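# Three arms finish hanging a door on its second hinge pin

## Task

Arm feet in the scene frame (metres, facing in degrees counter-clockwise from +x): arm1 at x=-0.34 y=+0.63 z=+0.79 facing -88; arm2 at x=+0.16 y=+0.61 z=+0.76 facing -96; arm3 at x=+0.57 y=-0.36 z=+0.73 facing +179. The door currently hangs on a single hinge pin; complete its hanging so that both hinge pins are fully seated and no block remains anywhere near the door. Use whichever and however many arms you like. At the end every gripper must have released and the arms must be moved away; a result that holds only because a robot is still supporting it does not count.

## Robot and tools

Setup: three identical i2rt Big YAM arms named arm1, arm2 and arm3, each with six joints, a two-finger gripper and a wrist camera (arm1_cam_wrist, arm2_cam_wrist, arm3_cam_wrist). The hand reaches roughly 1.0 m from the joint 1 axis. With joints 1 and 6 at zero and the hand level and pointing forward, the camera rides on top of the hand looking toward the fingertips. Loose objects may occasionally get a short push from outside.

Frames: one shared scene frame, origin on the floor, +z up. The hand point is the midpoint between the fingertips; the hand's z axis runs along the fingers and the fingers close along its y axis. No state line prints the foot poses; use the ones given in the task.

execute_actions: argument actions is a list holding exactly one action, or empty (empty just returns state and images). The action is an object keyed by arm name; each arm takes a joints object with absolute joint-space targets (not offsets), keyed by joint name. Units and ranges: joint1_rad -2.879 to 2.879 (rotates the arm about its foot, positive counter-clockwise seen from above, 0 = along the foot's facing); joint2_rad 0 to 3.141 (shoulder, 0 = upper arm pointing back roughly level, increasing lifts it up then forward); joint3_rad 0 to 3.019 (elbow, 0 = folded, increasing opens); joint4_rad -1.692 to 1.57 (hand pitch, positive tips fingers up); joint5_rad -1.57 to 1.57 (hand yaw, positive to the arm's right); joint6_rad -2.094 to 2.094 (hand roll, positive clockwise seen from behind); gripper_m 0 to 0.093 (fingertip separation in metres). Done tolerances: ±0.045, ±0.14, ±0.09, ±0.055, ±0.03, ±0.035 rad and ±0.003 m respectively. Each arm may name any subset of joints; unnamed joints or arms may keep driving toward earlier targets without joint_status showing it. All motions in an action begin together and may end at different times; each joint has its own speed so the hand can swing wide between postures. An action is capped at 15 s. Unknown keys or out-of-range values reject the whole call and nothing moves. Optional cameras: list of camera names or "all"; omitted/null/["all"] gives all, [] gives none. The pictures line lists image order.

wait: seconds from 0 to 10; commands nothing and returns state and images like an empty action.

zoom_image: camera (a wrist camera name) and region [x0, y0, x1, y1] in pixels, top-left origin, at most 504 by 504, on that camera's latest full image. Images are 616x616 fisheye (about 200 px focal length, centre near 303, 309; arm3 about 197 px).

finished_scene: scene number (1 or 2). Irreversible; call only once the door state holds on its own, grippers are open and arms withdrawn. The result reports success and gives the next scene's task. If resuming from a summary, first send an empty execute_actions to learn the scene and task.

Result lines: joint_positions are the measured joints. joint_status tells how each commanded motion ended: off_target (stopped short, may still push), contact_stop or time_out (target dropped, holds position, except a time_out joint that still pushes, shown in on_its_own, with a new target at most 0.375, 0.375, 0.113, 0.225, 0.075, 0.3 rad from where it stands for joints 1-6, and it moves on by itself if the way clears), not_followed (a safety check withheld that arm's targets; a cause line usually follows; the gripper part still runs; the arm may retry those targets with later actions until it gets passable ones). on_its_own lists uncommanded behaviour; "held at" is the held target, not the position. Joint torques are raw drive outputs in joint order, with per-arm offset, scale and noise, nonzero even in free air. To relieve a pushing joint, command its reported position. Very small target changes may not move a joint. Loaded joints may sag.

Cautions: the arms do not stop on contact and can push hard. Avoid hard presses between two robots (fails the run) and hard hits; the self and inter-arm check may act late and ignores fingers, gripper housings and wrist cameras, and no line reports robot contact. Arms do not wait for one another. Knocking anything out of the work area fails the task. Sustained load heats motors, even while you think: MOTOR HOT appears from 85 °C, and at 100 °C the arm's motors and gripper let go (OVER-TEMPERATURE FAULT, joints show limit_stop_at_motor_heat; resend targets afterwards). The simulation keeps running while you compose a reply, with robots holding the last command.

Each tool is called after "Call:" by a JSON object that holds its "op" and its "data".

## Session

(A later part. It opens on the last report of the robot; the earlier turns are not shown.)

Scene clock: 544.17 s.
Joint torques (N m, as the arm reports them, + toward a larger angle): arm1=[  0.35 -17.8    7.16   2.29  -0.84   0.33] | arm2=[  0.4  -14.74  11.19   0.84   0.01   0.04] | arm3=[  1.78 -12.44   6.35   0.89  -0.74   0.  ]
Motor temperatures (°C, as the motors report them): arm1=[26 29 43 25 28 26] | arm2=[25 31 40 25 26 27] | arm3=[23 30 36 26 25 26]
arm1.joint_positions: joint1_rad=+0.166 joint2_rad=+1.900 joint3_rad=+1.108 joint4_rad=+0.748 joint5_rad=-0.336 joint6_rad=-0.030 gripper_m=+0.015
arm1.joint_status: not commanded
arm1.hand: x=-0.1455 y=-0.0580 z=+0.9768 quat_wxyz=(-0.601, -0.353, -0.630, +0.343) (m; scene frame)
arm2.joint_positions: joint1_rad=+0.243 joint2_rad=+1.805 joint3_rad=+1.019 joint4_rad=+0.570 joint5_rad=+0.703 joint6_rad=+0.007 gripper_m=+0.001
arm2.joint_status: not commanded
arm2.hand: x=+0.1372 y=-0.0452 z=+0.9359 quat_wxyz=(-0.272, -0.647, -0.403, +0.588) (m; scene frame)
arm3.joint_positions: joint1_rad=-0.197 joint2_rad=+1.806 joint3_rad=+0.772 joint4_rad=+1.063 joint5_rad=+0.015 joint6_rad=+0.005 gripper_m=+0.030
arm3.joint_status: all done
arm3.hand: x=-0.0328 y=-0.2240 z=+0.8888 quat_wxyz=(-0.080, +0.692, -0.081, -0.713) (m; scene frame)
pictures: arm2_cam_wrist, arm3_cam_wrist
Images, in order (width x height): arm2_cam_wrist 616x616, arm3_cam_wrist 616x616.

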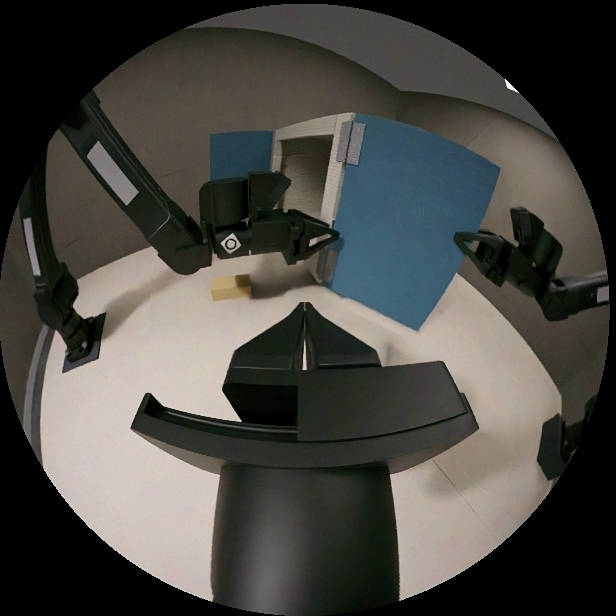

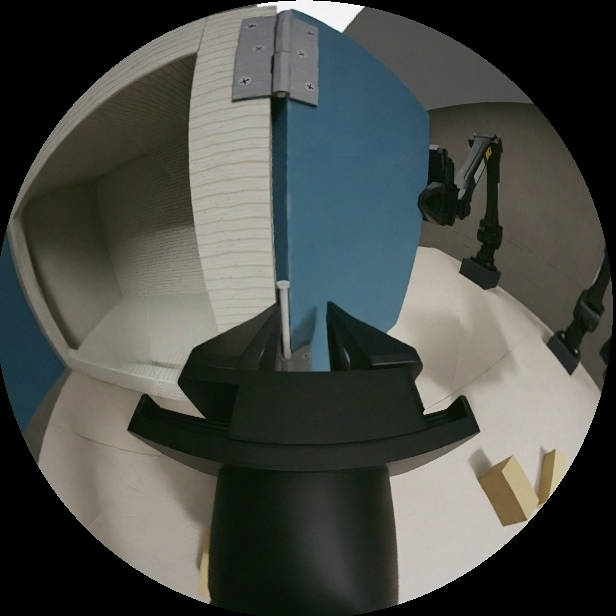

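Call:
{"op": "execute_actions", "data": {"actions": [{"arm3":{"joints":{"joint1_rad":-0.2,"joint2_rad":1.70,"joint3_rad":0.6,"joint4_rad":1.07}}}], "cameras": ["arm3_cam_wrist"]}}

Call:
{"op": "execute_actions", "data": {"actions": [{"arm3":{"joints":{"joint1_rad":-0.183,"joint5_rad":0,"joint2_rad":1.58,"joint3_rad":0.68,"joint4_rad":0.90,"gripper_m":0.0}}}], "cameras": ["arm3_cam_wrist","arm2_cam_wrist"]}}

Scene clock: 553.50 s.
Joint torques (N m, as the arm reports them, + toward a larger angle): arm1=[  0.29 -17.82   7.17   2.29  -0.83   0.33] | arm2=[  0.01 -14.12  11.09   0.98   0.06   0.  ] | arm3=[ -0.32 -10.23   5.51   2.03  -0.3    0.01]
Motor temperatures (°C, as the motors report them): arm1=[26 29 42 25 28 26] | arm2=[25 31 40 25 26 27] | arm3=[23 31 36 26 25 26]
arm1.joint_positions: joint1_rad=+0.166 joint2_rad=+1.900 joint3_rad=+1.108 joint4_rad=+0.748 joint5_rad=-0.336 joint6_rad=-0.030 gripper_m=+0.015
arm1.joint_status: not commanded
arm1.hand: x=-0.1455 y=-0.0580 z=+0.9768 quat_wxyz=(-0.601, -0.353, -0.630, +0.343) (m; scene frame)
arm2.joint_positions: joint1_rad=+0.243 joint2_rad=+1.805 joint3_rad=+1.019 joint4_rad=+0.570 joint5_rad=+0.703 joint6_rad=+0.007 gripper_m=+0.001
arm2.joint_status: not commanded
arm2.hand: x=+0.1372 y=-0.0452 z=+0.9359 quat_wxyz=(-0.272, -0.647, -0.403, +0.588) (m; scene frame)
arm3.joint_positions: joint1_rad=-0.198 joint2_rad=+1.710 joint3_rad=+0.600 joint4_rad=+1.063 joint5_rad=+0.004 joint6_rad=+0.005 gripper_m=+0.030
arm3.joint_status: all done
arm3.hand: x=+0.0258 y=-0.2381 z=+0.8691 quat_wxyz=(-0.074, +0.719, -0.080, -0.686) (m; scene frame)
pictures: arm3_cam_wrist
Images, in order (width x height): arm3_cam_wrist 616x616.

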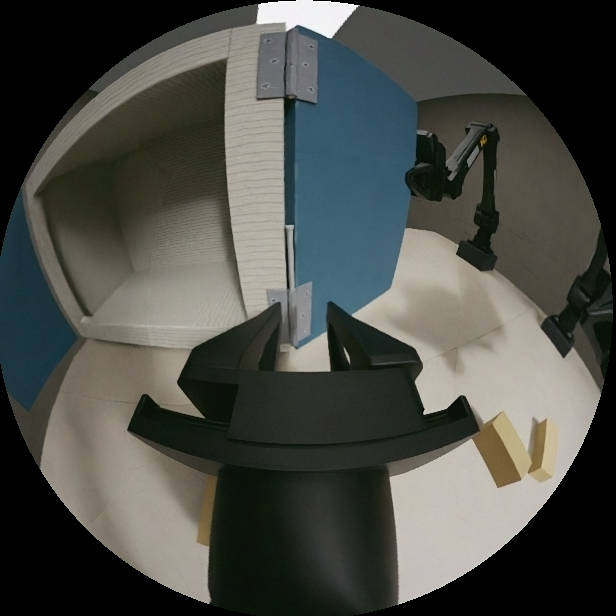

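Scene clock: 554.50 s.
Joint torques (N m, as the arm reports them, + toward a larger angle): arm1=[  0.19 -17.9    7.17   2.26  -0.83   0.32] | arm2=[ -0.04 -14.74  11.16   0.78   0.03   0.03] | arm3=[ 1.02 -9.42  9.11  1.42 -0.3   0.02]
Motor temperatures (°C, as the motors report them): arm1=[26 29 41 25 28 26] | arm2=[25 31 40 25 26 27] | arm3=[23 31 37 26 25 26]
arm1.joint_positions: joint1_rad=+0.166 joint2_rad=+1.900 joint3_rad=+1.108 joint4_rad=+0.748 joint5_rad=-0.336 joint6_rad=-0.030 gripper_m=+0.015
arm1.joint_status: not commanded
arm1.hand: x=-0.1455 y=-0.0580 z=+0.9768 quat_wxyz=(-0.601, -0.353, -0.630, +0.343) (m; scene frame)
arm2.joint_positions: joint1_rad=+0.243 joint2_rad=+1.805 joint3_rad=+1.019 joint4_rad=+0.570 joint5_rad=+0.703 joint6_rad=+0.007 gripper_m=+0.001
arm2.joint_status: not commanded
arm2.hand: x=+0.1372 y=-0.0452 z=+0.9359 quat_wxyz=(-0.272, -0.647, -0.403, +0.588) (m; scene frame)
arm3.joint_positions: joint1_rad=-0.198 joint2_rad=+1.579 joint3_rad=+0.652 joint4_rad=+0.911 joint5_rad=+0.004 joint6_rad=+0.005 gripper_m=+0.000
arm3.joint_status: all done
arm3.hand: x=+0.0150 y=-0.2358 z=+0.9257 quat_wxyz=(-0.075, +0.709, -0.079, -0.697) (m; scene frame)
pictures: arm2_cam_wrist, arm3_cam_wrist
Images, in order (width x height): arm2_cam_wrist 616x616, arm3_cam_wrist 616x616.

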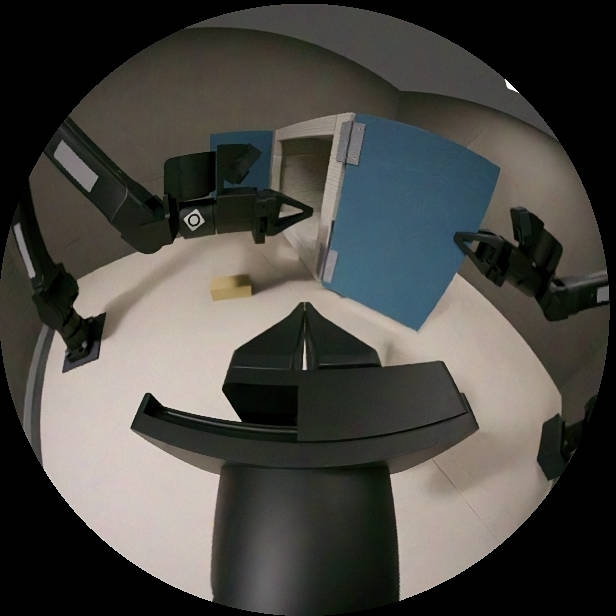

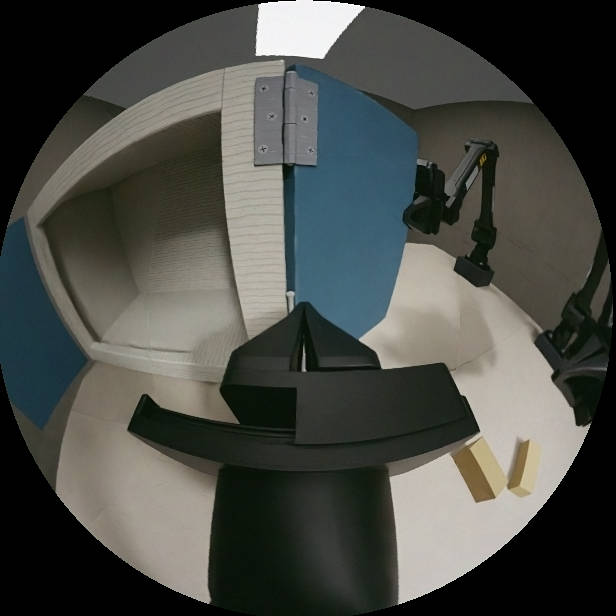

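Call:
{"op": "execute_actions", "data": {"actions": [{"arm3":{"joints":{"joint1_rad":-0.165,"joint2_rad":1.66,"joint3_rad":0.83,"joint4_rad":0.84}}}], "cameras": ["arm3_cam_wrist","arm2_cam_wrist"]}}

Scene clock: 562.27 s.
Joint torques (N m, as the arm reports them, + toward a larger angle): arm1=[  0.06 -17.99   7.14   2.28  -0.84   0.33] | arm2=[ -0.17 -14.42  11.15   0.85   0.02   0.05] | arm3=[  1.18 -10.81  10.49   1.41  -0.27  -0.03]
Motor temperatures (°C, as the motors report them): arm1=[26 29 41 25 28 26] | arm2=[25 31 40 25 26 27] | arm3=[23 31 38 26 25 26]
arm1.joint_positions: joint1_rad=+0.166 joint2_rad=+1.900 joint3_rad=+1.108 joint4_rad=+0.748 joint5_rad=-0.336 joint6_rad=-0.030 gripper_m=+0.015
arm1.joint_status: not commanded
arm1.hand: x=-0.1455 y=-0.0580 z=+0.9768 quat_wxyz=(-0.601, -0.353, -0.630, +0.343) (m; scene frame)
arm2.joint_positions: joint1_rad=+0.243 joint2_rad=+1.805 joint3_rad=+1.019 joint4_rad=+0.570 joint5_rad=+0.703 joint6_rad=+0.007 gripper_m=+0.001
arm2.joint_status: not commanded
arm2.hand: x=+0.1372 y=-0.0452 z=+0.9359 quat_wxyz=(-0.272, -0.647, -0.403, +0.588) (m; scene frame)
arm3.joint_positions: joint1_rad=-0.177 joint2_rad=+1.657 joint3_rad=+0.792 joint4_rad=+0.848 joint5_rad=+0.004 joint6_rad=+0.005 gripper_m=+0.000
arm3.joint_status: all done
arm3.hand: x=-0.0343 y=-0.2381 z=+0.9337 quat_wxyz=(-0.068, +0.709, -0.072, -0.698) (m; scene frame)
pictures: arm2_cam_wrist, arm3_cam_wrist
Images, in order (width x height): arm2_cam_wrist 616x616, arm3_cam_wrist 616x616.

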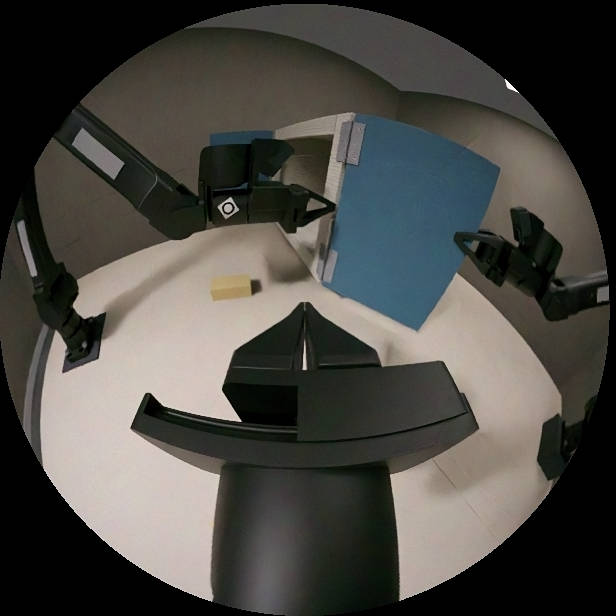

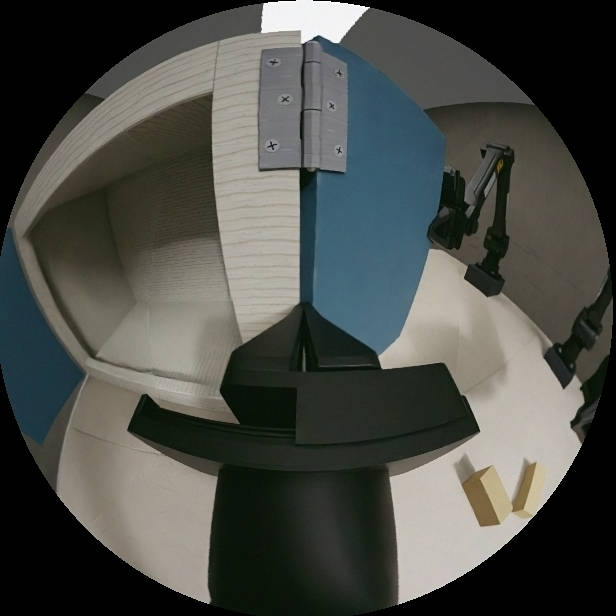

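Call:
{"op": "execute_actions", "data": {"actions": [{"arm3":{"joints":{"joint1_rad":-0.197}}}], "cameras": []}}

Call:
{"op": "execute_actions", "data": {"actions": [{"arm3":{"joints":{"joint2_rad":1.79,"joint4_rad":0.95}}}], "cameras": ["arm3_cam_wrist","arm2_cam_wrist"]}}

Call:
{"op": "zoom_image", "data": {"camera": "arm2_cam_wrist", "region": [295, 195, 355, 290]}}

Scene clock: 568.47 s.
Joint torques (N m, as the arm reports them, + toward a larger angle): arm1=[  0.24 -17.71   7.15   2.29  -0.84   0.32] | arm2=[  0.08 -14.85  11.19   0.89   0.04   0.03] | arm3=[ -1.12 -11.08  10.26   1.57  -0.23  -0.02]
Motor temperatures (°C, as the motors report them): arm1=[26 29 40 25 28 26] | arm2=[25 31 40 25 26 27] | arm3=[23 31 39 26 25 26]
arm1.joint_positions: joint1_rad=+0.166 joint2_rad=+1.900 joint3_rad=+1.108 joint4_rad=+0.748 joint5_rad=-0.336 joint6_rad=-0.030 gripper_m=+0.015
arm1.joint_status: not commanded
arm1.hand: x=-0.1455 y=-0.0580 z=+0.9768 quat_wxyz=(-0.601, -0.353, -0.630, +0.343) (m; scene frame)
arm2.joint_positions: joint1_rad=+0.243 joint2_rad=+1.805 joint3_rad=+1.019 joint4_rad=+0.570 joint5_rad=+0.703 joint6_rad=+0.007 gripper_m=+0.001
arm2.joint_status: not commanded
arm2.hand: x=+0.1372 y=-0.0452 z=+0.9359 quat_wxyz=(-0.272, -0.647, -0.403, +0.588) (m; scene frame)
arm3.joint_positions: joint1_rad=-0.178 joint2_rad=+1.657 joint3_rad=+0.792 joint4_rad=+0.848 joint5_rad=+0.003 joint6_rad=+0.005 gripper_m=+0.000
arm3.joint_status: all done
arm3.hand: x=-0.0343 y=-0.2378 z=+0.9337 quat_wxyz=(-0.068, +0.709, -0.072, -0.698) (m; scene frame)
pictures: none
No camera images: the call's "cameras" was empty. Leave "cameras" out to get every camera's image.

Scene clock: 569.20 s.
Joint torques (N m, as the arm reports them, + toward a larger angle): arm1=[  0.25 -17.97   7.15   2.28  -0.84   0.32] | arm2=[  0.1  -14.4   11.14   0.86   0.03   0.04] | arm3=[-0.71 -6.99  9.6   1.36 -0.07 -0.02]
Motor temperatures (°C, as the motors report them): arm1=[26 29 40 25 28 26] | arm2=[25 31 40 25 26 27] | arm3=[23 31 39 26 25 26]
arm1.joint_positions: joint1_rad=+0.166 joint2_rad=+1.900 joint3_rad=+1.108 joint4_rad=+0.748 joint5_rad=-0.336 joint6_rad=-0.030 gripper_m=+0.015
arm1.joint_status: not commanded
arm1.hand: x=-0.1455 y=-0.0580 z=+0.9768 quat_wxyz=(-0.601, -0.353, -0.630, +0.343) (m; scene frame)
arm2.joint_positions: joint1_rad=+0.243 joint2_rad=+1.805 joint3_rad=+1.019 joint4_rad=+0.570 joint5_rad=+0.703 joint6_rad=+0.007 gripper_m=+0.001
arm2.joint_status: not commanded
arm2.hand: x=+0.1372 y=-0.0452 z=+0.9359 quat_wxyz=(-0.272, -0.647, -0.403, +0.588) (m; scene frame)
arm3.joint_positions: joint1_rad=-0.181 joint2_rad=+1.729 joint3_rad=+0.796 joint4_rad=+0.962 joint5_rad=-0.002 joint6_rad=+0.005 gripper_m=+0.000
arm3.joint_status: all done
arm3.hand: x=-0.0399 y=-0.2355 z=+0.9210 quat_wxyz=(-0.069, +0.693, -0.069, -0.714) (m; scene frame)
pictures: arm2_cam_wrist, arm3_cam_wrist
Images, in order (width x height): arm2_cam_wrist 616x616, arm3_cam_wrist 616x616.

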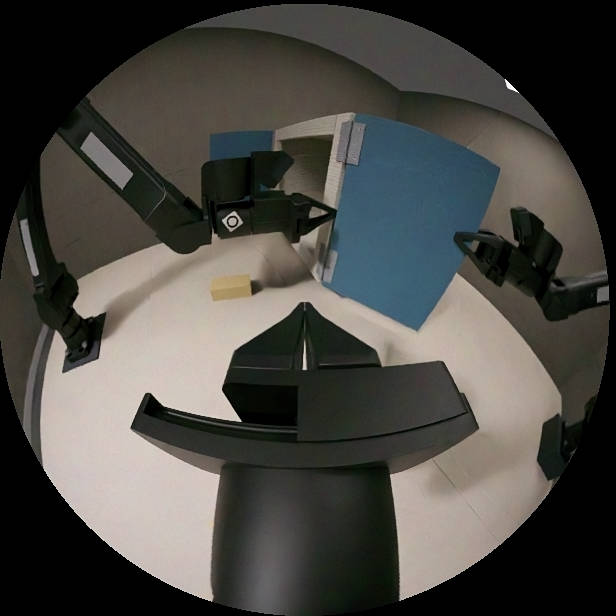

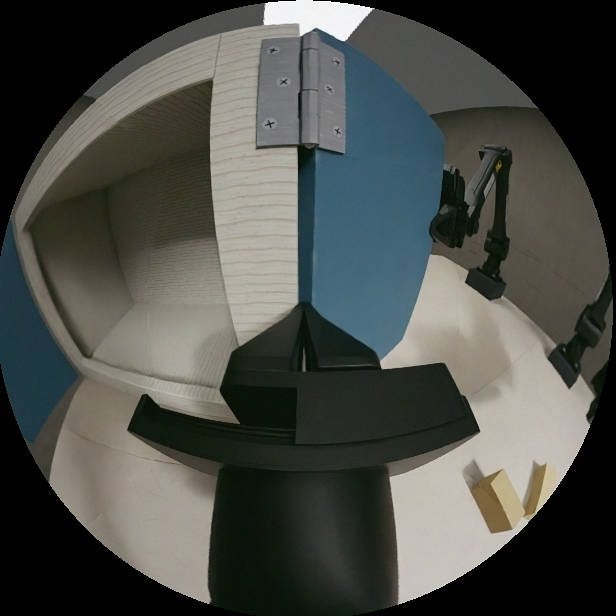

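Region (295, 195, 355, 290) of arm2_cam_wrist's 616x616 image, scaled by 5.305, with more detail than that image has; it fills the left 318 columns of this view, and the rest is white.

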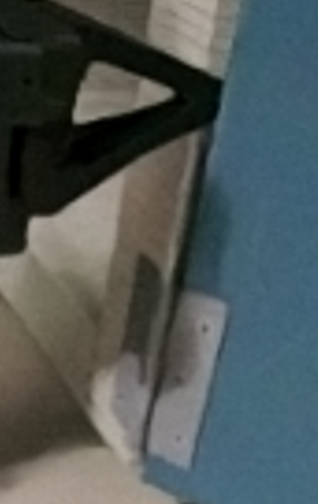

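Call:
{"op": "execute_actions", "data": {"actions": [{"arm1":{"joints":{"joint2_rad":1.85,"joint3_rad":1.17,"joint4_rad":0.76}},"arm3":{"joints":{"joint2_rad":1.81,"joint4_rad":0.95}}}], "cameras": ["arm2_cam_wrist"]}}

Scene clock: 576.90 s.
Joint torques (N m, as the arm reports them, + toward a larger angle): arm1=[  0.09 -22.16  11.81   1.95  -0.86   0.33] | arm2=[  0.04 -15.22  11.14   0.91   0.02   0.01] | arm3=[-1.29 -5.73  9.6   0.91 -0.06 -0.01]
Motor temperatures (°C, as the motors report them): arm1=[26 29 40 25 28 26] | arm2=[25 31 40 25 26 27] | arm3=[23 30 40 26 25 26]
arm1.joint_positions: joint1_rad=+0.166 joint2_rad=+1.899 joint3_rad=+1.109 joint4_rad=+0.748 joint5_rad=-0.336 joint6_rad=-0.030 gripper_m=+0.015
arm1.joint_status: all done
arm1.hand: x=-0.1456 y=-0.0582 z=+0.9780 quat_wxyz=(-0.601, -0.353, -0.629, +0.344) (m; scene frame)
arm2.joint_positions: joint1_rad=+0.243 joint2_rad=+1.805 joint3_rad=+1.019 joint4_rad=+0.570 joint5_rad=+0.703 joint6_rad=+0.007 gripper_m=+0.001
arm2.joint_status: not commanded
arm2.hand: x=+0.1372 y=-0.0452 z=+0.9359 quat_wxyz=(-0.272, -0.647, -0.403, +0.588) (m; scene frame)
arm3.joint_positions: joint1_rad=-0.181 joint2_rad=+1.734 joint3_rad=+0.796 joint4_rad=+0.975 joint5_rad=-0.002 joint6_rad=+0.005 gripper_m=+0.000
arm3.joint_status: all done
arm3.hand: x=-0.0402 y=-0.2355 z=+0.9206 quat_wxyz=(-0.069, +0.691, -0.069, -0.716) (m; scene frame)
pictures: arm2_cam_wrist
Images, in order (width x height): arm2_cam_wrist 616x616.

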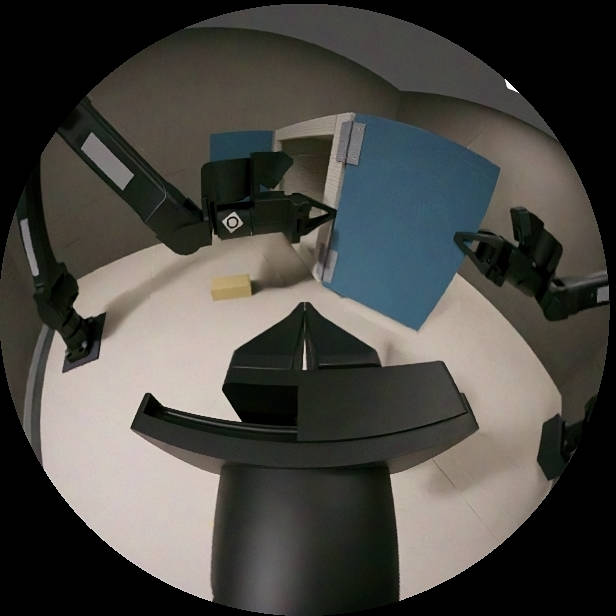

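Call:
{"op": "execute_actions", "data": {"actions": [{"arm1":{"joints":{"joint2_rad":1.80,"joint3_rad":1.24,"joint4_rad":0.76}}}], "cameras": ["arm2_cam_wrist"]}}

Scene clock: 584.53 s.
Joint torques (N m, as the arm reports them, + toward a larger angle): arm1=[  0.22 -26.11  16.1    2.39  -0.84   0.36] | arm2=[  0.13 -14.86  11.02   0.97   0.05   0.05] | arm3=[-1.39 -5.88  9.61  0.69 -0.09 -0.01]
Motor temperatures (°C, as the motors report them): arm1=[26 30 43 25 28 26] | arm2=[25 32 40 25 26 27] | arm3=[23 30 40 26 25 26]
arm1.joint_positions: joint1_rad=+0.166 joint2_rad=+1.894 joint3_rad=+1.114 joint4_rad=+0.734 joint5_rad=-0.336 joint6_rad=-0.032 gripper_m=+0.015
arm1.joint_status: joint3_rad time_out (moved +0.005 of +0.131); the others done
arm1.on_its_own: joint3_rad reads +1.114 and still pushes toward +1.227 since a time_out
arm1.hand: x=-0.1453 y=-0.0591 z=+0.9810 quat_wxyz=(-0.600, -0.353, -0.631, +0.343) (m; scene frame)
arm2.joint_positions: joint1_rad=+0.243 joint2_rad=+1.805 joint3_rad=+1.019 joint4_rad=+0.570 joint5_rad=+0.703 joint6_rad=+0.007 gripper_m=+0.001
arm2.joint_status: not commanded
arm2.hand: x=+0.1372 y=-0.0452 z=+0.9359 quat_wxyz=(-0.272, -0.647, -0.403, +0.588) (m; scene frame)
arm3.joint_positions: joint1_rad=-0.181 joint2_rad=+1.734 joint3_rad=+0.796 joint4_rad=+0.975 joint5_rad=-0.002 joint6_rad=+0.005 gripper_m=+0.000
arm3.joint_status: not commanded
arm3.hand: x=-0.0402 y=-0.2355 z=+0.9206 quat_wxyz=(-0.069, +0.691, -0.069, -0.716) (m; scene frame)
pictures: arm2_cam_wrist
Images, in order (width x height): arm2_cam_wrist 616x616.

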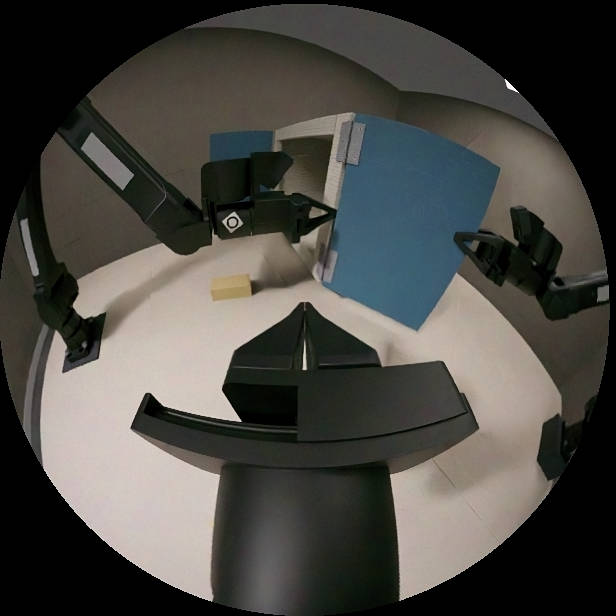

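Call:
{"op": "execute_actions", "data": {"actions": [{"arm3":{"joints":{"joint2_rad":1.62,"joint3_rad":0.62,"joint4_rad":0.80}}}], "cameras": ["arm3_cam_wrist"]}}

Call:
{"op": "zoom_image", "data": {"camera": "arm3_cam_wrist", "region": [260, 190, 350, 320]}}

Scene clock: 592.77 s.
Joint torques (N m, as the arm reports them, + toward a larger angle): arm1=[  0.07 -25.99  16.11   2.36  -0.85   0.35] | arm2=[  0.09 -14.64  11.13   0.82   0.05   0.02] | arm3=[ -1.05 -11.05   7.04   1.61  -0.07  -0.02]
Motor temperatures (°C, as the motors report them): arm1=[26 31 48 25 28 26] | arm2=[25 32 40 25 26 27] | arm3=[23 30 40 26 25 26]
arm1.joint_positions: joint1_rad=+0.166 joint2_rad=+1.894 joint3_rad=+1.114 joint4_rad=+0.734 joint5_rad=-0.336 joint6_rad=-0.032 gripper_m=+0.015
arm1.joint_status: not commanded
arm1.on_its_own: joint3_rad reads +1.114 and still pushes toward +1.227 since a time_out
arm1.hand: x=-0.1453 y=-0.0591 z=+0.9810 quat_wxyz=(-0.600, -0.353, -0.631, +0.343) (m; scene frame)
arm2.joint_positions: joint1_rad=+0.243 joint2_rad=+1.805 joint3_rad=+1.019 joint4_rad=+0.570 joint5_rad=+0.703 joint6_rad=+0.007 gripper_m=+0.001
arm2.joint_status: not commanded
arm2.hand: x=+0.1372 y=-0.0452 z=+0.9359 quat_wxyz=(-0.272, -0.647, -0.403, +0.588) (m; scene frame)
arm3.joint_positions: joint1_rad=-0.182 joint2_rad=+1.635 joint3_rad=+0.611 joint4_rad=+0.806 joint5_rad=-0.002 joint6_rad=+0.005 gripper_m=+0.000
arm3.joint_status: all done
arm3.hand: x=+0.0280 y=-0.2488 z=+0.8515 quat_wxyz=(-0.060, +0.776, -0.078, -0.623) (m; scene frame)
pictures: arm3_cam_wrist
Images, in order (width x height): arm3_cam_wrist 616x616.

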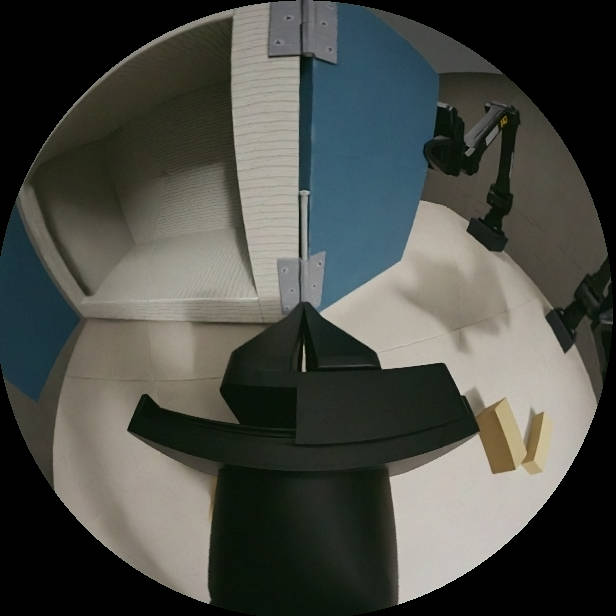

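Region (260, 190, 350, 320) of arm3_cam_wrist's 616x616 image, scaled by 3.877, with more detail than that image has; it fills the left 349 columns of this view, and the rest is white.

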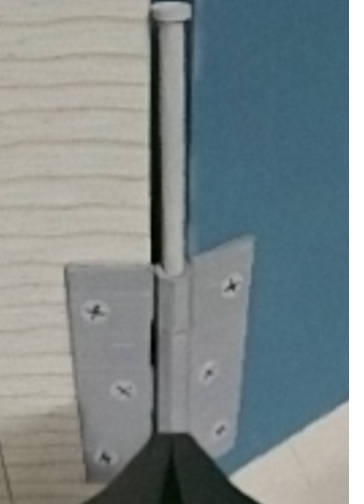

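Call:
{"op": "execute_actions", "data": {"actions": [{"arm3":{"joints":{"joint2_rad":1.30,"joint3_rad":0.9,"joint4_rad":-0.3}},"arm1":{"joints":{"joint2_rad":1.86,"joint3_rad":1.15,"joint4_rad":0.75}}}], "cameras": []}}

Call:
{"op": "execute_actions", "data": {"actions": [{"arm3":{"joints":{"joint2_rad":1.49,"joint3_rad":1.28,"joint4_rad":-0.664}}}], "cameras": ["arm3_cam_wrist","arm2_cam_wrist"]}}

Scene clock: 606.73 s.
Joint torques (N m, as the arm reports them, + toward a larger angle): arm1=[  0.23 -20.9    9.93   2.13  -0.85   0.36] | arm2=[ -0.14 -14.72  11.18   0.91   0.04   0.03] | arm3=[-1.7  -8.22 10.17  1.2  -0.08 -0.02]
Motor temperatures (°C, as the motors report them): arm1=[26 32 52 25 28 26] | arm2=[25 32 41 25 26 27] | arm3=[23 31 39 26 25 26]
arm1.joint_positions: joint1_rad=+0.166 joint2_rad=+1.894 joint3_rad=+1.113 joint4_rad=+0.732 joint5_rad=-0.336 joint6_rad=-0.033 gripper_m=+0.015
arm1.joint_status: all done
arm1.hand: x=-0.1454 y=-0.0587 z=+0.9795 quat_wxyz=(-0.599, -0.354, -0.632, +0.342) (m; scene frame)
arm2.joint_positions: joint1_rad=+0.243 joint2_rad=+1.805 joint3_rad=+1.019 joint4_rad=+0.570 joint5_rad=+0.703 joint6_rad=+0.007 gripper_m=+0.001
arm2.joint_status: not commanded
arm2.hand: x=+0.1372 y=-0.0452 z=+0.9359 quat_wxyz=(-0.272, -0.647, -0.403, +0.588) (m; scene frame)
arm3.joint_positions: joint1_rad=-0.182 joint2_rad=+1.297 joint3_rad=+0.889 joint4_rad=-0.289 joint5_rad=-0.002 joint6_rad=+0.005 gripper_m=+0.000
arm3.joint_status: all done
arm3.hand: x=+0.0562 y=-0.2545 z=+0.9310 quat_wxyz=(-0.040, +0.901, -0.091, -0.421) (m; scene frame)
pictures: none
No camera images: the call's "cameras" was empty. Leave "cameras" out to get every camera's image.

Scene clock: 607.93 s.
Joint torques (N m, as the arm reports them, + toward a larger angle): arm1=[  0.22 -20.81   9.9    2.09  -0.85   0.37] | arm2=[  0.09 -14.49  11.1    0.85   0.05   0.04] | arm3=[ -1.06 -11.61  12.91   1.    -0.06  -0.01]
Motor temperatures (°C, as the motors report them): arm1=[26 32 51 25 28 26] | arm2=[25 32 41 25 26 27] | arm3=[23 31 40 26 25 26]
arm1.joint_positions: joint1_rad=+0.166 joint2_rad=+1.894 joint3_rad=+1.113 joint4_rad=+0.732 joint5_rad=-0.336 joint6_rad=-0.033 gripper_m=+0.015
arm1.joint_status: not commanded
arm1.hand: x=-0.1454 y=-0.0587 z=+0.9795 quat_wxyz=(-0.599, -0.354, -0.632, +0.342) (m; scene frame)
arm2.joint_positions: joint1_rad=+0.243 joint2_rad=+1.805 joint3_rad=+1.019 joint4_rad=+0.570 joint5_rad=+0.703 joint6_rad=+0.007 gripper_m=+0.001
arm2.joint_status: not commanded
arm2.hand: x=+0.1372 y=-0.0452 z=+0.9359 quat_wxyz=(-0.272, -0.647, -0.403, +0.588) (m; scene frame)
arm3.joint_positions: joint1_rad=-0.182 joint2_rad=+1.500 joint3_rad=+1.239 joint4_rad=-0.653 joint5_rad=-0.002 joint6_rad=+0.005 gripper_m=+0.000
arm3.joint_status: all done
arm3.hand: x=-0.0006 y=-0.2432 z=+0.9466 quat_wxyz=(-0.031, +0.942, -0.095, -0.321) (m; scene frame)
pictures: arm2_cam_wrist, arm3_cam_wrist
Images, in order (width x height): arm2_cam_wrist 616x616, arm3_cam_wrist 616x616.

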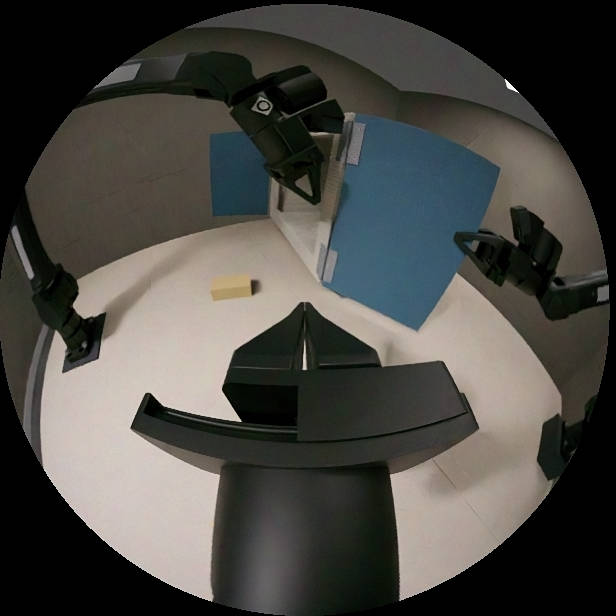

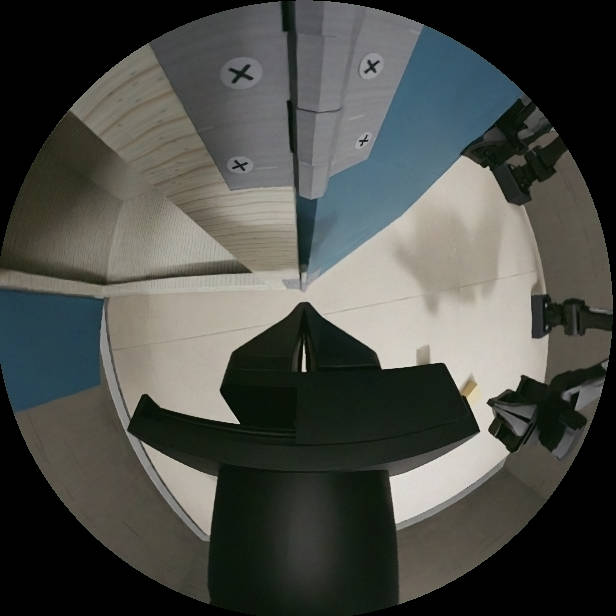

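Call:
{"op": "execute_actions", "data": {"actions": [{"arm3":{"joints":{"joint2_rad":1.40,"joint3_rad":0.88,"joint4_rad":0.15}}}], "cameras": []}}

Call:
{"op": "execute_actions", "data": {"actions": [{"arm3":{"joints":{"joint2_rad":1.53,"joint3_rad":0.99,"joint4_rad":0.19}}}], "cameras": ["arm3_cam_wrist","arm2_cam_wrist"]}}

Scene clock: 618.87 s.
Joint torques (N m, as the arm reports them, + toward a larger angle): arm1=[  0.13 -20.89   9.88   2.18  -0.85   0.36] | arm2=[ -0.06 -14.73  11.01   0.99   0.01   0.02] | arm3=[-1.06 -9.59  9.62  2.56 -0.08 -0.01]
Motor temperatures (°C, as the motors report them): arm1=[26 32 48 25 28 26] | arm2=[25 32 41 25 26 27] | arm3=[23 31 43 26 25 26]
arm1.joint_positions: joint1_rad=+0.166 joint2_rad=+1.894 joint3_rad=+1.113 joint4_rad=+0.732 joint5_rad=-0.336 joint6_rad=-0.033 gripper_m=+0.015
arm1.joint_status: not commanded
arm1.hand: x=-0.1454 y=-0.0587 z=+0.9795 quat_wxyz=(-0.599, -0.354, -0.632, +0.342) (m; scene frame)
arm2.joint_positions: joint1_rad=+0.243 joint2_rad=+1.805 joint3_rad=+1.019 joint4_rad=+0.570 joint5_rad=+0.703 joint6_rad=+0.007 gripper_m=+0.001
arm2.joint_status: not commanded
arm2.hand: x=+0.1372 y=-0.0452 z=+0.9359 quat_wxyz=(-0.272, -0.647, -0.403, +0.588) (m; scene frame)
arm3.joint_positions: joint1_rad=-0.182 joint2_rad=+1.399 joint3_rad=+0.872 joint4_rad=+0.128 joint5_rad=-0.002 joint6_rad=+0.005 gripper_m=+0.000
arm3.joint_status: all done
arm3.hand: x=+0.0005 y=-0.2434 z=+0.9542 quat_wxyz=(-0.053, +0.829, -0.084, -0.550) (m; scene frame)
pictures: none
No camera images: the call's "cameras" was empty. Leave "cameras" out to get every camera's image.

Scene clock: 619.67 s.
Joint torques (N m, as the arm reports them, + toward a larger angle): arm1=[  0.24 -20.91   9.94   2.17  -0.85   0.36] | arm2=[ -0.11 -14.67  11.08   0.9    0.03   0.04] | arm3=[ -1.32 -10.74  12.75   2.5   -0.1   -0.02]
Motor temperatures (°C, as the motors report them): arm1=[26 32 47 25 28 26] | arm2=[25 32 41 25 26 27] | arm3=[23 31 43 26 25 26]
arm1.joint_positions: joint1_rad=+0.166 joint2_rad=+1.894 joint3_rad=+1.113 joint4_rad=+0.732 joint5_rad=-0.336 joint6_rad=-0.033 gripper_m=+0.015
arm1.joint_status: not commanded
arm1.hand: x=-0.1454 y=-0.0587 z=+0.9795 quat_wxyz=(-0.599, -0.354, -0.632, +0.342) (m; scene frame)
arm2.joint_positions: joint1_rad=+0.243 joint2_rad=+1.805 joint3_rad=+1.019 joint4_rad=+0.570 joint5_rad=+0.703 joint6_rad=+0.007 gripper_m=+0.001
arm2.joint_status: not commanded
arm2.hand: x=+0.1372 y=-0.0452 z=+0.9359 quat_wxyz=(-0.272, -0.647, -0.403, +0.588) (m; scene frame)
arm3.joint_positions: joint1_rad=-0.182 joint2_rad=+1.530 joint3_rad=+0.943 joint4_rad=+0.170 joint5_rad=-0.002 joint6_rad=+0.005 gripper_m=+0.000
arm3.joint_status: all done
arm3.hand: x=-0.0350 y=-0.2363 z=+0.9270 quat_wxyz=(-0.052, +0.834, -0.084, -0.543) (m; scene frame)
pictures: arm2_cam_wrist, arm3_cam_wrist
Images, in order (width x height): arm2_cam_wrist 616x616, arm3_cam_wrist 616x616.

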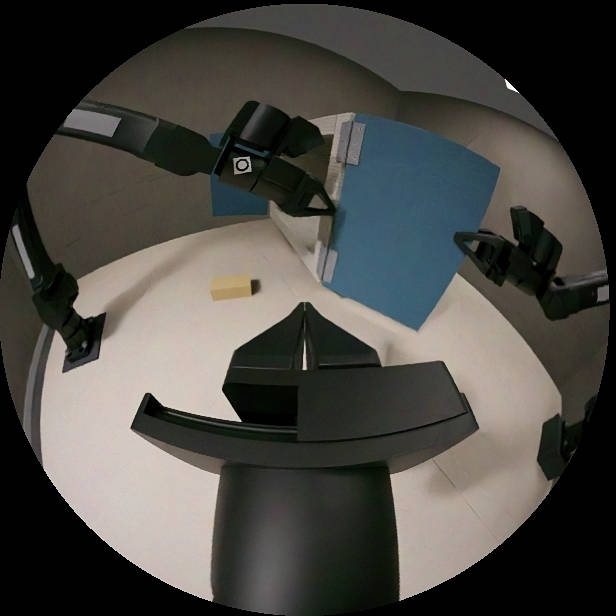

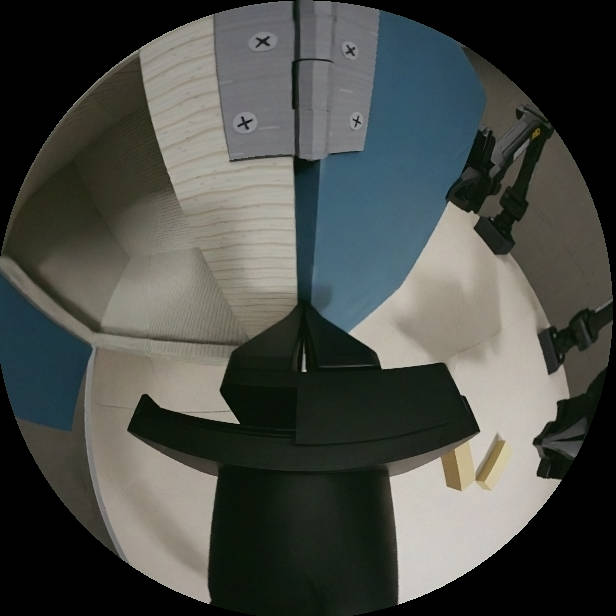

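Call:
{"op": "execute_actions", "data": {"actions": [{"arm3":{"joints":{"joint2_rad":1.64,"joint3_rad":0.98,"joint4_rad":0.15}}}], "cameras": ["arm2_cam_wrist"]}}

Call:
{"op": "zoom_image", "data": {"camera": "arm2_cam_wrist", "region": [295, 185, 355, 285]}}

Scene clock: 625.23 s.
Joint torques (N m, as the arm reports them, + toward a larger angle): arm1=[  0.22 -20.86   9.92   2.13  -0.85   0.36] | arm2=[  0.07 -14.71  11.11   0.88   0.04   0.05] | arm3=[-1.04 -4.61 11.37  0.95 -0.03  0.  ]
Motor temperatures (°C, as the motors report them): arm1=[26 31 46 25 28 26] | arm2=[25 32 41 25 26 27] | arm3=[23 31 44 26 25 26]
arm1.joint_positions: joint1_rad=+0.166 joint2_rad=+1.894 joint3_rad=+1.113 joint4_rad=+0.732 joint5_rad=-0.336 joint6_rad=-0.033 gripper_m=+0.015
arm1.joint_status: not commanded
arm1.hand: x=-0.1454 y=-0.0587 z=+0.9792 quat_wxyz=(-0.599, -0.354, -0.632, +0.342) (m; scene frame)
arm2.joint_positions: joint1_rad=+0.243 joint2_rad=+1.805 joint3_rad=+1.019 joint4_rad=+0.570 joint5_rad=+0.703 joint6_rad=+0.007 gripper_m=+0.001
arm2.joint_status: not commanded
arm2.hand: x=+0.1372 y=-0.0452 z=+0.9359 quat_wxyz=(-0.272, -0.647, -0.403, +0.588) (m; scene frame)
arm3.joint_positions: joint1_rad=-0.182 joint2_rad=+1.549 joint3_rad=+0.947 joint4_rad=+0.172 joint5_rad=-0.002 joint6_rad=+0.005 gripper_m=+0.000
arm3.joint_status: all done
arm3.hand: x=-0.0378 y=-0.2358 z=+0.9181 quat_wxyz=(-0.051, +0.838, -0.084, -0.537) (m; scene frame)
pictures: arm2_cam_wrist
Images, in order (width x height): arm2_cam_wrist 616x616.

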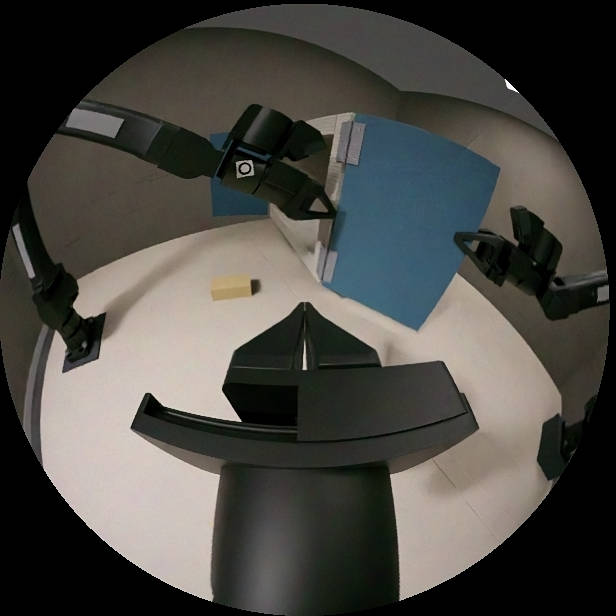

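Region (295, 185, 355, 285) of arm2_cam_wrist's 616x616 image, scaled by 5.040, with more detail than that image has; it fills the left 302 columns of this view, and the rest is white.

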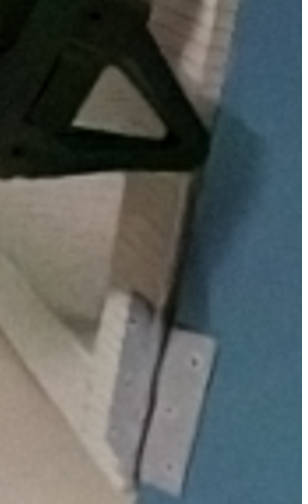

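Call:
{"op": "execute_actions", "data": {"actions": [{"arm1":{"joints":{"joint6_rad":0.12,"joint3_rad":1.18}}}], "cameras": ["arm1_cam_wrist"]}}

Scene clock: 633.47 s.
Joint torques (N m, as the arm reports them, + toward a larger angle): arm1=[  0.15 -20.75  12.38   2.17  -0.85   1.51] | arm2=[  0.25 -14.19  11.21   1.     0.04   0.04] | arm3=[-1.02 -4.37 11.53  0.97 -0.05  0.  ]
Motor temperatures (°C, as the motors report them): arm1=[26 31 46 25 28 26] | arm2=[25 32 41 25 26 27] | arm3=[23 30 44 26 25 26]
arm1.joint_positions: joint1_rad=+0.166 joint2_rad=+1.894 joint3_rad=+1.113 joint4_rad=+0.732 joint5_rad=-0.336 joint6_rad=-0.010 gripper_m=+0.015
arm1.joint_status: joint6_rad time_out (moved +0.023 of +0.153); the others done
arm1.on_its_own: joint6_rad reads -0.010 and still pushes toward +0.120 since a time_out
arm1.hand: x=-0.1454 y=-0.0587 z=+0.9792 quat_wxyz=(-0.603, -0.361, -0.628, +0.335) (m; scene frame)
arm2.joint_positions: joint1_rad=+0.243 joint2_rad=+1.805 joint3_rad=+1.019 joint4_rad=+0.570 joint5_rad=+0.703 joint6_rad=+0.007 gripper_m=+0.001
arm2.joint_status: not commanded
arm2.hand: x=+0.1372 y=-0.0452 z=+0.9359 quat_wxyz=(-0.272, -0.647, -0.403, +0.588) (m; scene frame)
arm3.joint_positions: joint1_rad=-0.182 joint2_rad=+1.549 joint3_rad=+0.947 joint4_rad=+0.172 joint5_rad=-0.002 joint6_rad=+0.005 gripper_m=+0.000
arm3.joint_status: not commanded
arm3.hand: x=-0.0378 y=-0.2358 z=+0.9181 quat_wxyz=(-0.051, +0.838, -0.084, -0.537) (m; scene frame)
pictures: arm1_cam_wrist
Images, in order (width x height): arm1_cam_wrist 616x616.

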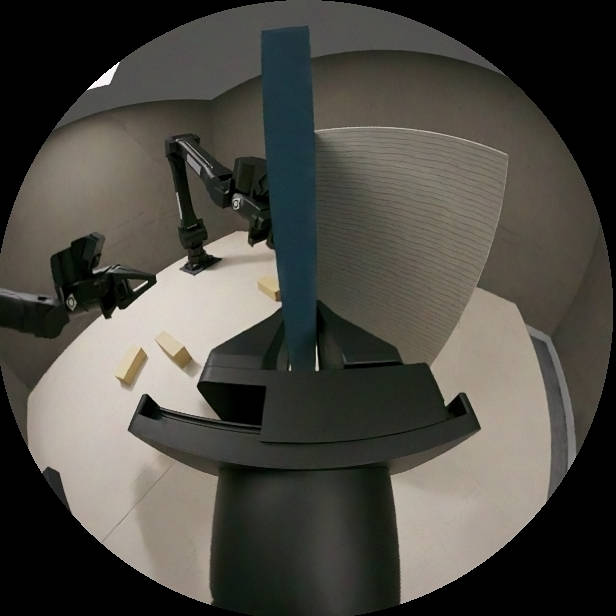

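Call:
{"op": "execute_actions", "data": {"actions": [{"arm1":{"joints":{"joint6_rad":-0.12,"joint3_rad":1.15,"joint2_rad":1.88,"joint1_rad":0.21}},"arm3":{"joints":{"joint2_rad":1.66,"joint3_rad":0.96}}}]}}

Scene clock: 660.93 s.
Joint torques (N m, as the arm reports them, + toward a larger angle): arm1=[  2.69 -19.18  10.03   2.16  -1.12  -0.84] | arm2=[  0.14 -14.75  11.15   0.87   0.03   0.02] | arm3=[-1.16 -3.08  9.84  0.87 -0.04 -0.01]
Motor temperatures (°C, as the motors report them): arm1=[26 32 48 25 29 28] | arm2=[25 32 41 25 26 27] | arm3=[23 30 45 26 25 26]
arm1.joint_positions: joint1_rad=+0.170 joint2_rad=+1.895 joint3_rad=+1.111 joint4_rad=+0.732 joint5_rad=-0.331 joint6_rad=-0.051 gripper_m=+0.015
arm1.joint_status: joint6_rad time_out (moved -0.041 of -0.110); the others done
arm1.on_its_own: joint6_rad reads -0.051 and still pushes toward -0.120 since a time_out
arm1.hand: x=-0.1436 y=-0.0580 z=+0.9779 quat_wxyz=(-0.595, -0.349, -0.635, +0.348) (m; scene frame)
arm2.joint_positions: joint1_rad=+0.243 joint2_rad=+1.805 joint3_rad=+1.019 joint4_rad=+0.570 joint5_rad=+0.703 joint6_rad=+0.007 gripper_m=+0.001
arm2.joint_status: not commanded
arm2.hand: x=+0.1372 y=-0.0452 z=+0.9359 quat_wxyz=(-0.272, -0.647, -0.403, +0.588) (m; scene frame)
arm3.joint_positions: joint1_rad=-0.182 joint2_rad=+1.551 joint3_rad=+0.947 joint4_rad=+0.172 joint5_rad=-0.002 joint6_rad=+0.005 gripper_m=+0.000
arm3.joint_status: all done
arm3.hand: x=-0.0378 y=-0.2357 z=+0.9175 quat_wxyz=(-0.051, +0.838, -0.084, -0.537) (m; scene frame)
pictures: arm1_cam_wrist, arm2_cam_wrist, arm3_cam_wrist
Images, in order (width x height): arm1_cam_wrist 616x616, arm2_cam_wrist 616x616, arm3_cam_wrist 616x616.

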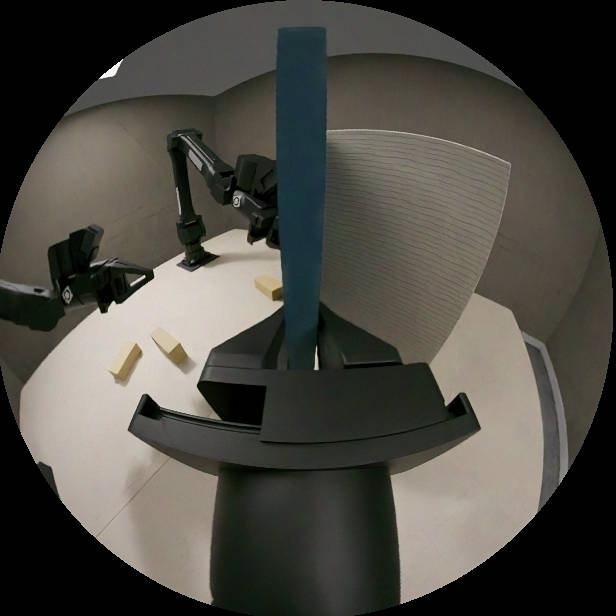

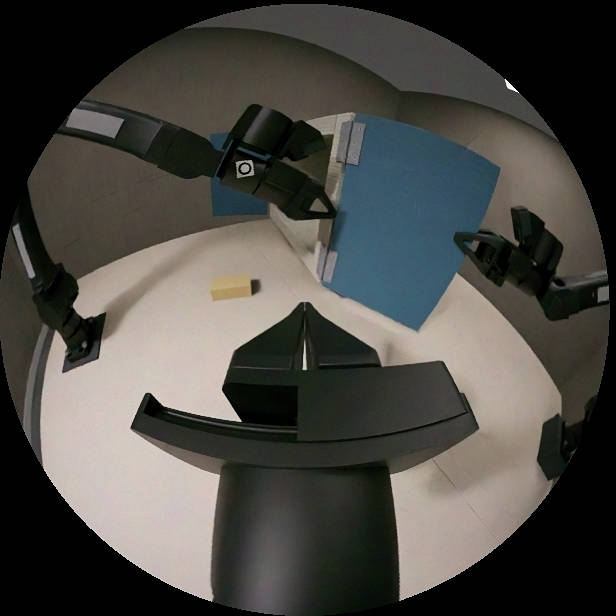

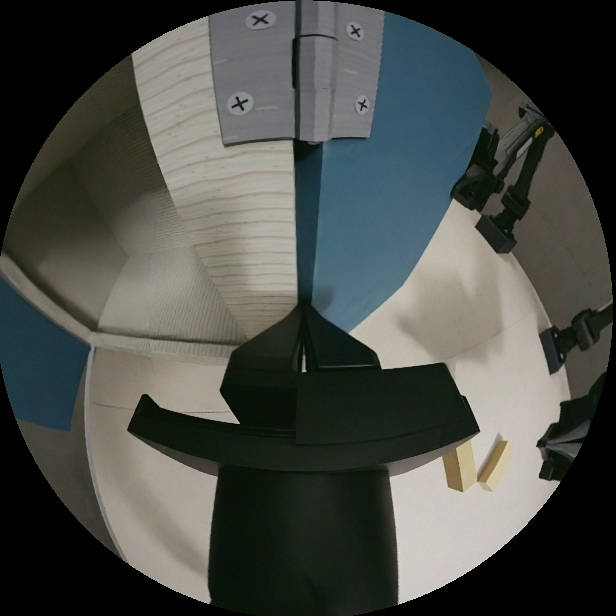

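Call:
{"op": "execute_actions", "data": {"actions": [{"arm1":{"joints":{"joint6_rad":-0.02,"joint3_rad":1.13,"joint2_rad":1.68,"joint1_rad":0.17}}}]}}

Scene clock: 675.50 s.
Joint torques (N m, as the arm reports them, + toward a larger angle): arm1=[ -0.47 -34.84   8.63   3.45  -1.97   0.26] | arm2=[  0.19 -14.73  11.14   1.06   0.05   0.06] | arm3=[-0.98 -3.27  9.8   0.95 -0.06 -0.01]
Motor temperatures (°C, as the motors report them): arm1=[26 32 46 25 29 28] | arm2=[25 32 41 25 26 27] | arm3=[23 29 44 26 25 26]
arm1.joint_positions: joint1_rad=+0.175 joint2_rad=+1.874 joint3_rad=+1.110 joint4_rad=+0.693 joint5_rad=-0.314 joint6_rad=-0.044 gripper_m=+0.015
arm1.joint_status: joint2_rad time_out (moved -0.021 of -0.215); the others done
arm1.on_its_own: joint2_rad reads +1.874 and still pushes toward +1.680 since a time_out
arm1.hand: x=-0.1433 y=-0.0564 z=+0.9822 quat_wxyz=(-0.589, -0.360, -0.637, +0.344) (m; scene frame)
arm2.joint_positions: joint1_rad=+0.243 joint2_rad=+1.805 joint3_rad=+1.019 joint4_rad=+0.570 joint5_rad=+0.703 joint6_rad=+0.007 gripper_m=+0.001
arm2.joint_status: not commanded
arm2.hand: x=+0.1372 y=-0.0452 z=+0.9359 quat_wxyz=(-0.272, -0.647, -0.403, +0.588) (m; scene frame)
arm3.joint_positions: joint1_rad=-0.182 joint2_rad=+1.551 joint3_rad=+0.947 joint4_rad=+0.172 joint5_rad=-0.002 joint6_rad=+0.005 gripper_m=+0.000
arm3.joint_status: not commanded
arm3.hand: x=-0.0378 y=-0.2357 z=+0.9175 quat_wxyz=(-0.051, +0.838, -0.084, -0.537) (m; scene frame)
pictures: arm1_cam_wrist, arm2_cam_wrist, arm3_cam_wrist
Images, in order (width x height): arm1_cam_wrist 616x616, arm2_cam_wrist 616x616, arm3_cam_wrist 616x616.

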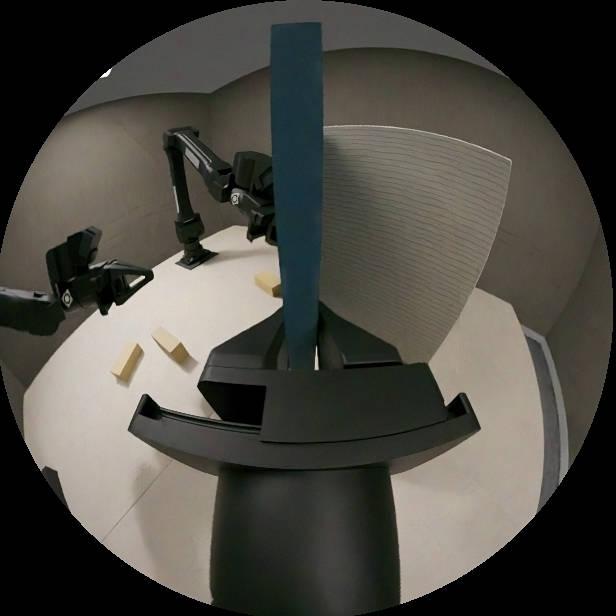

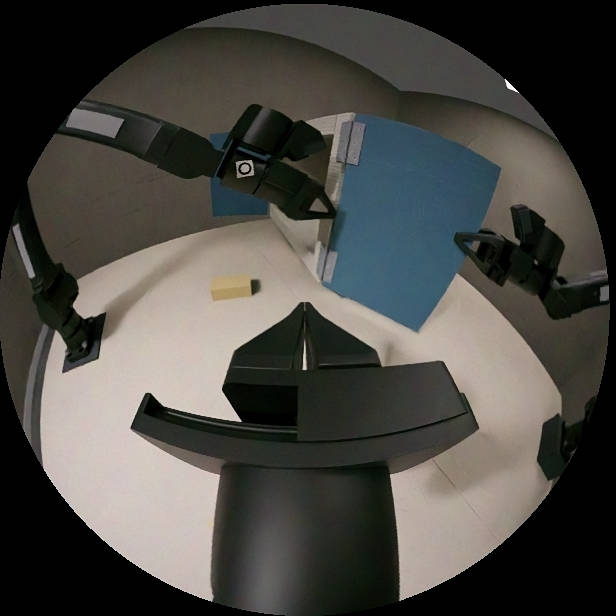

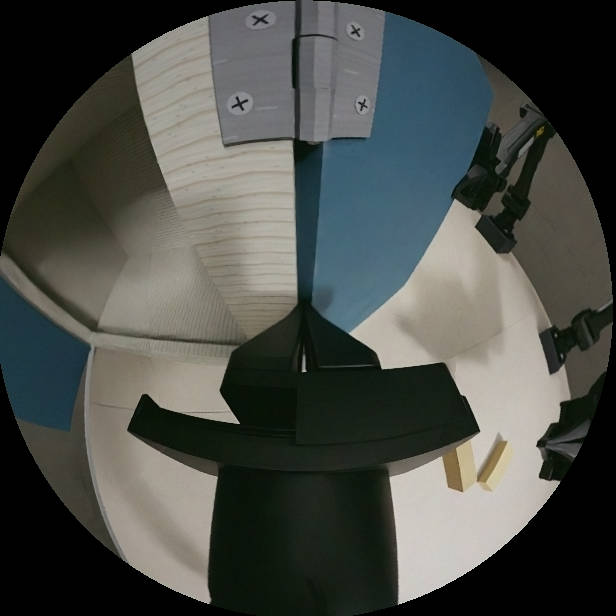

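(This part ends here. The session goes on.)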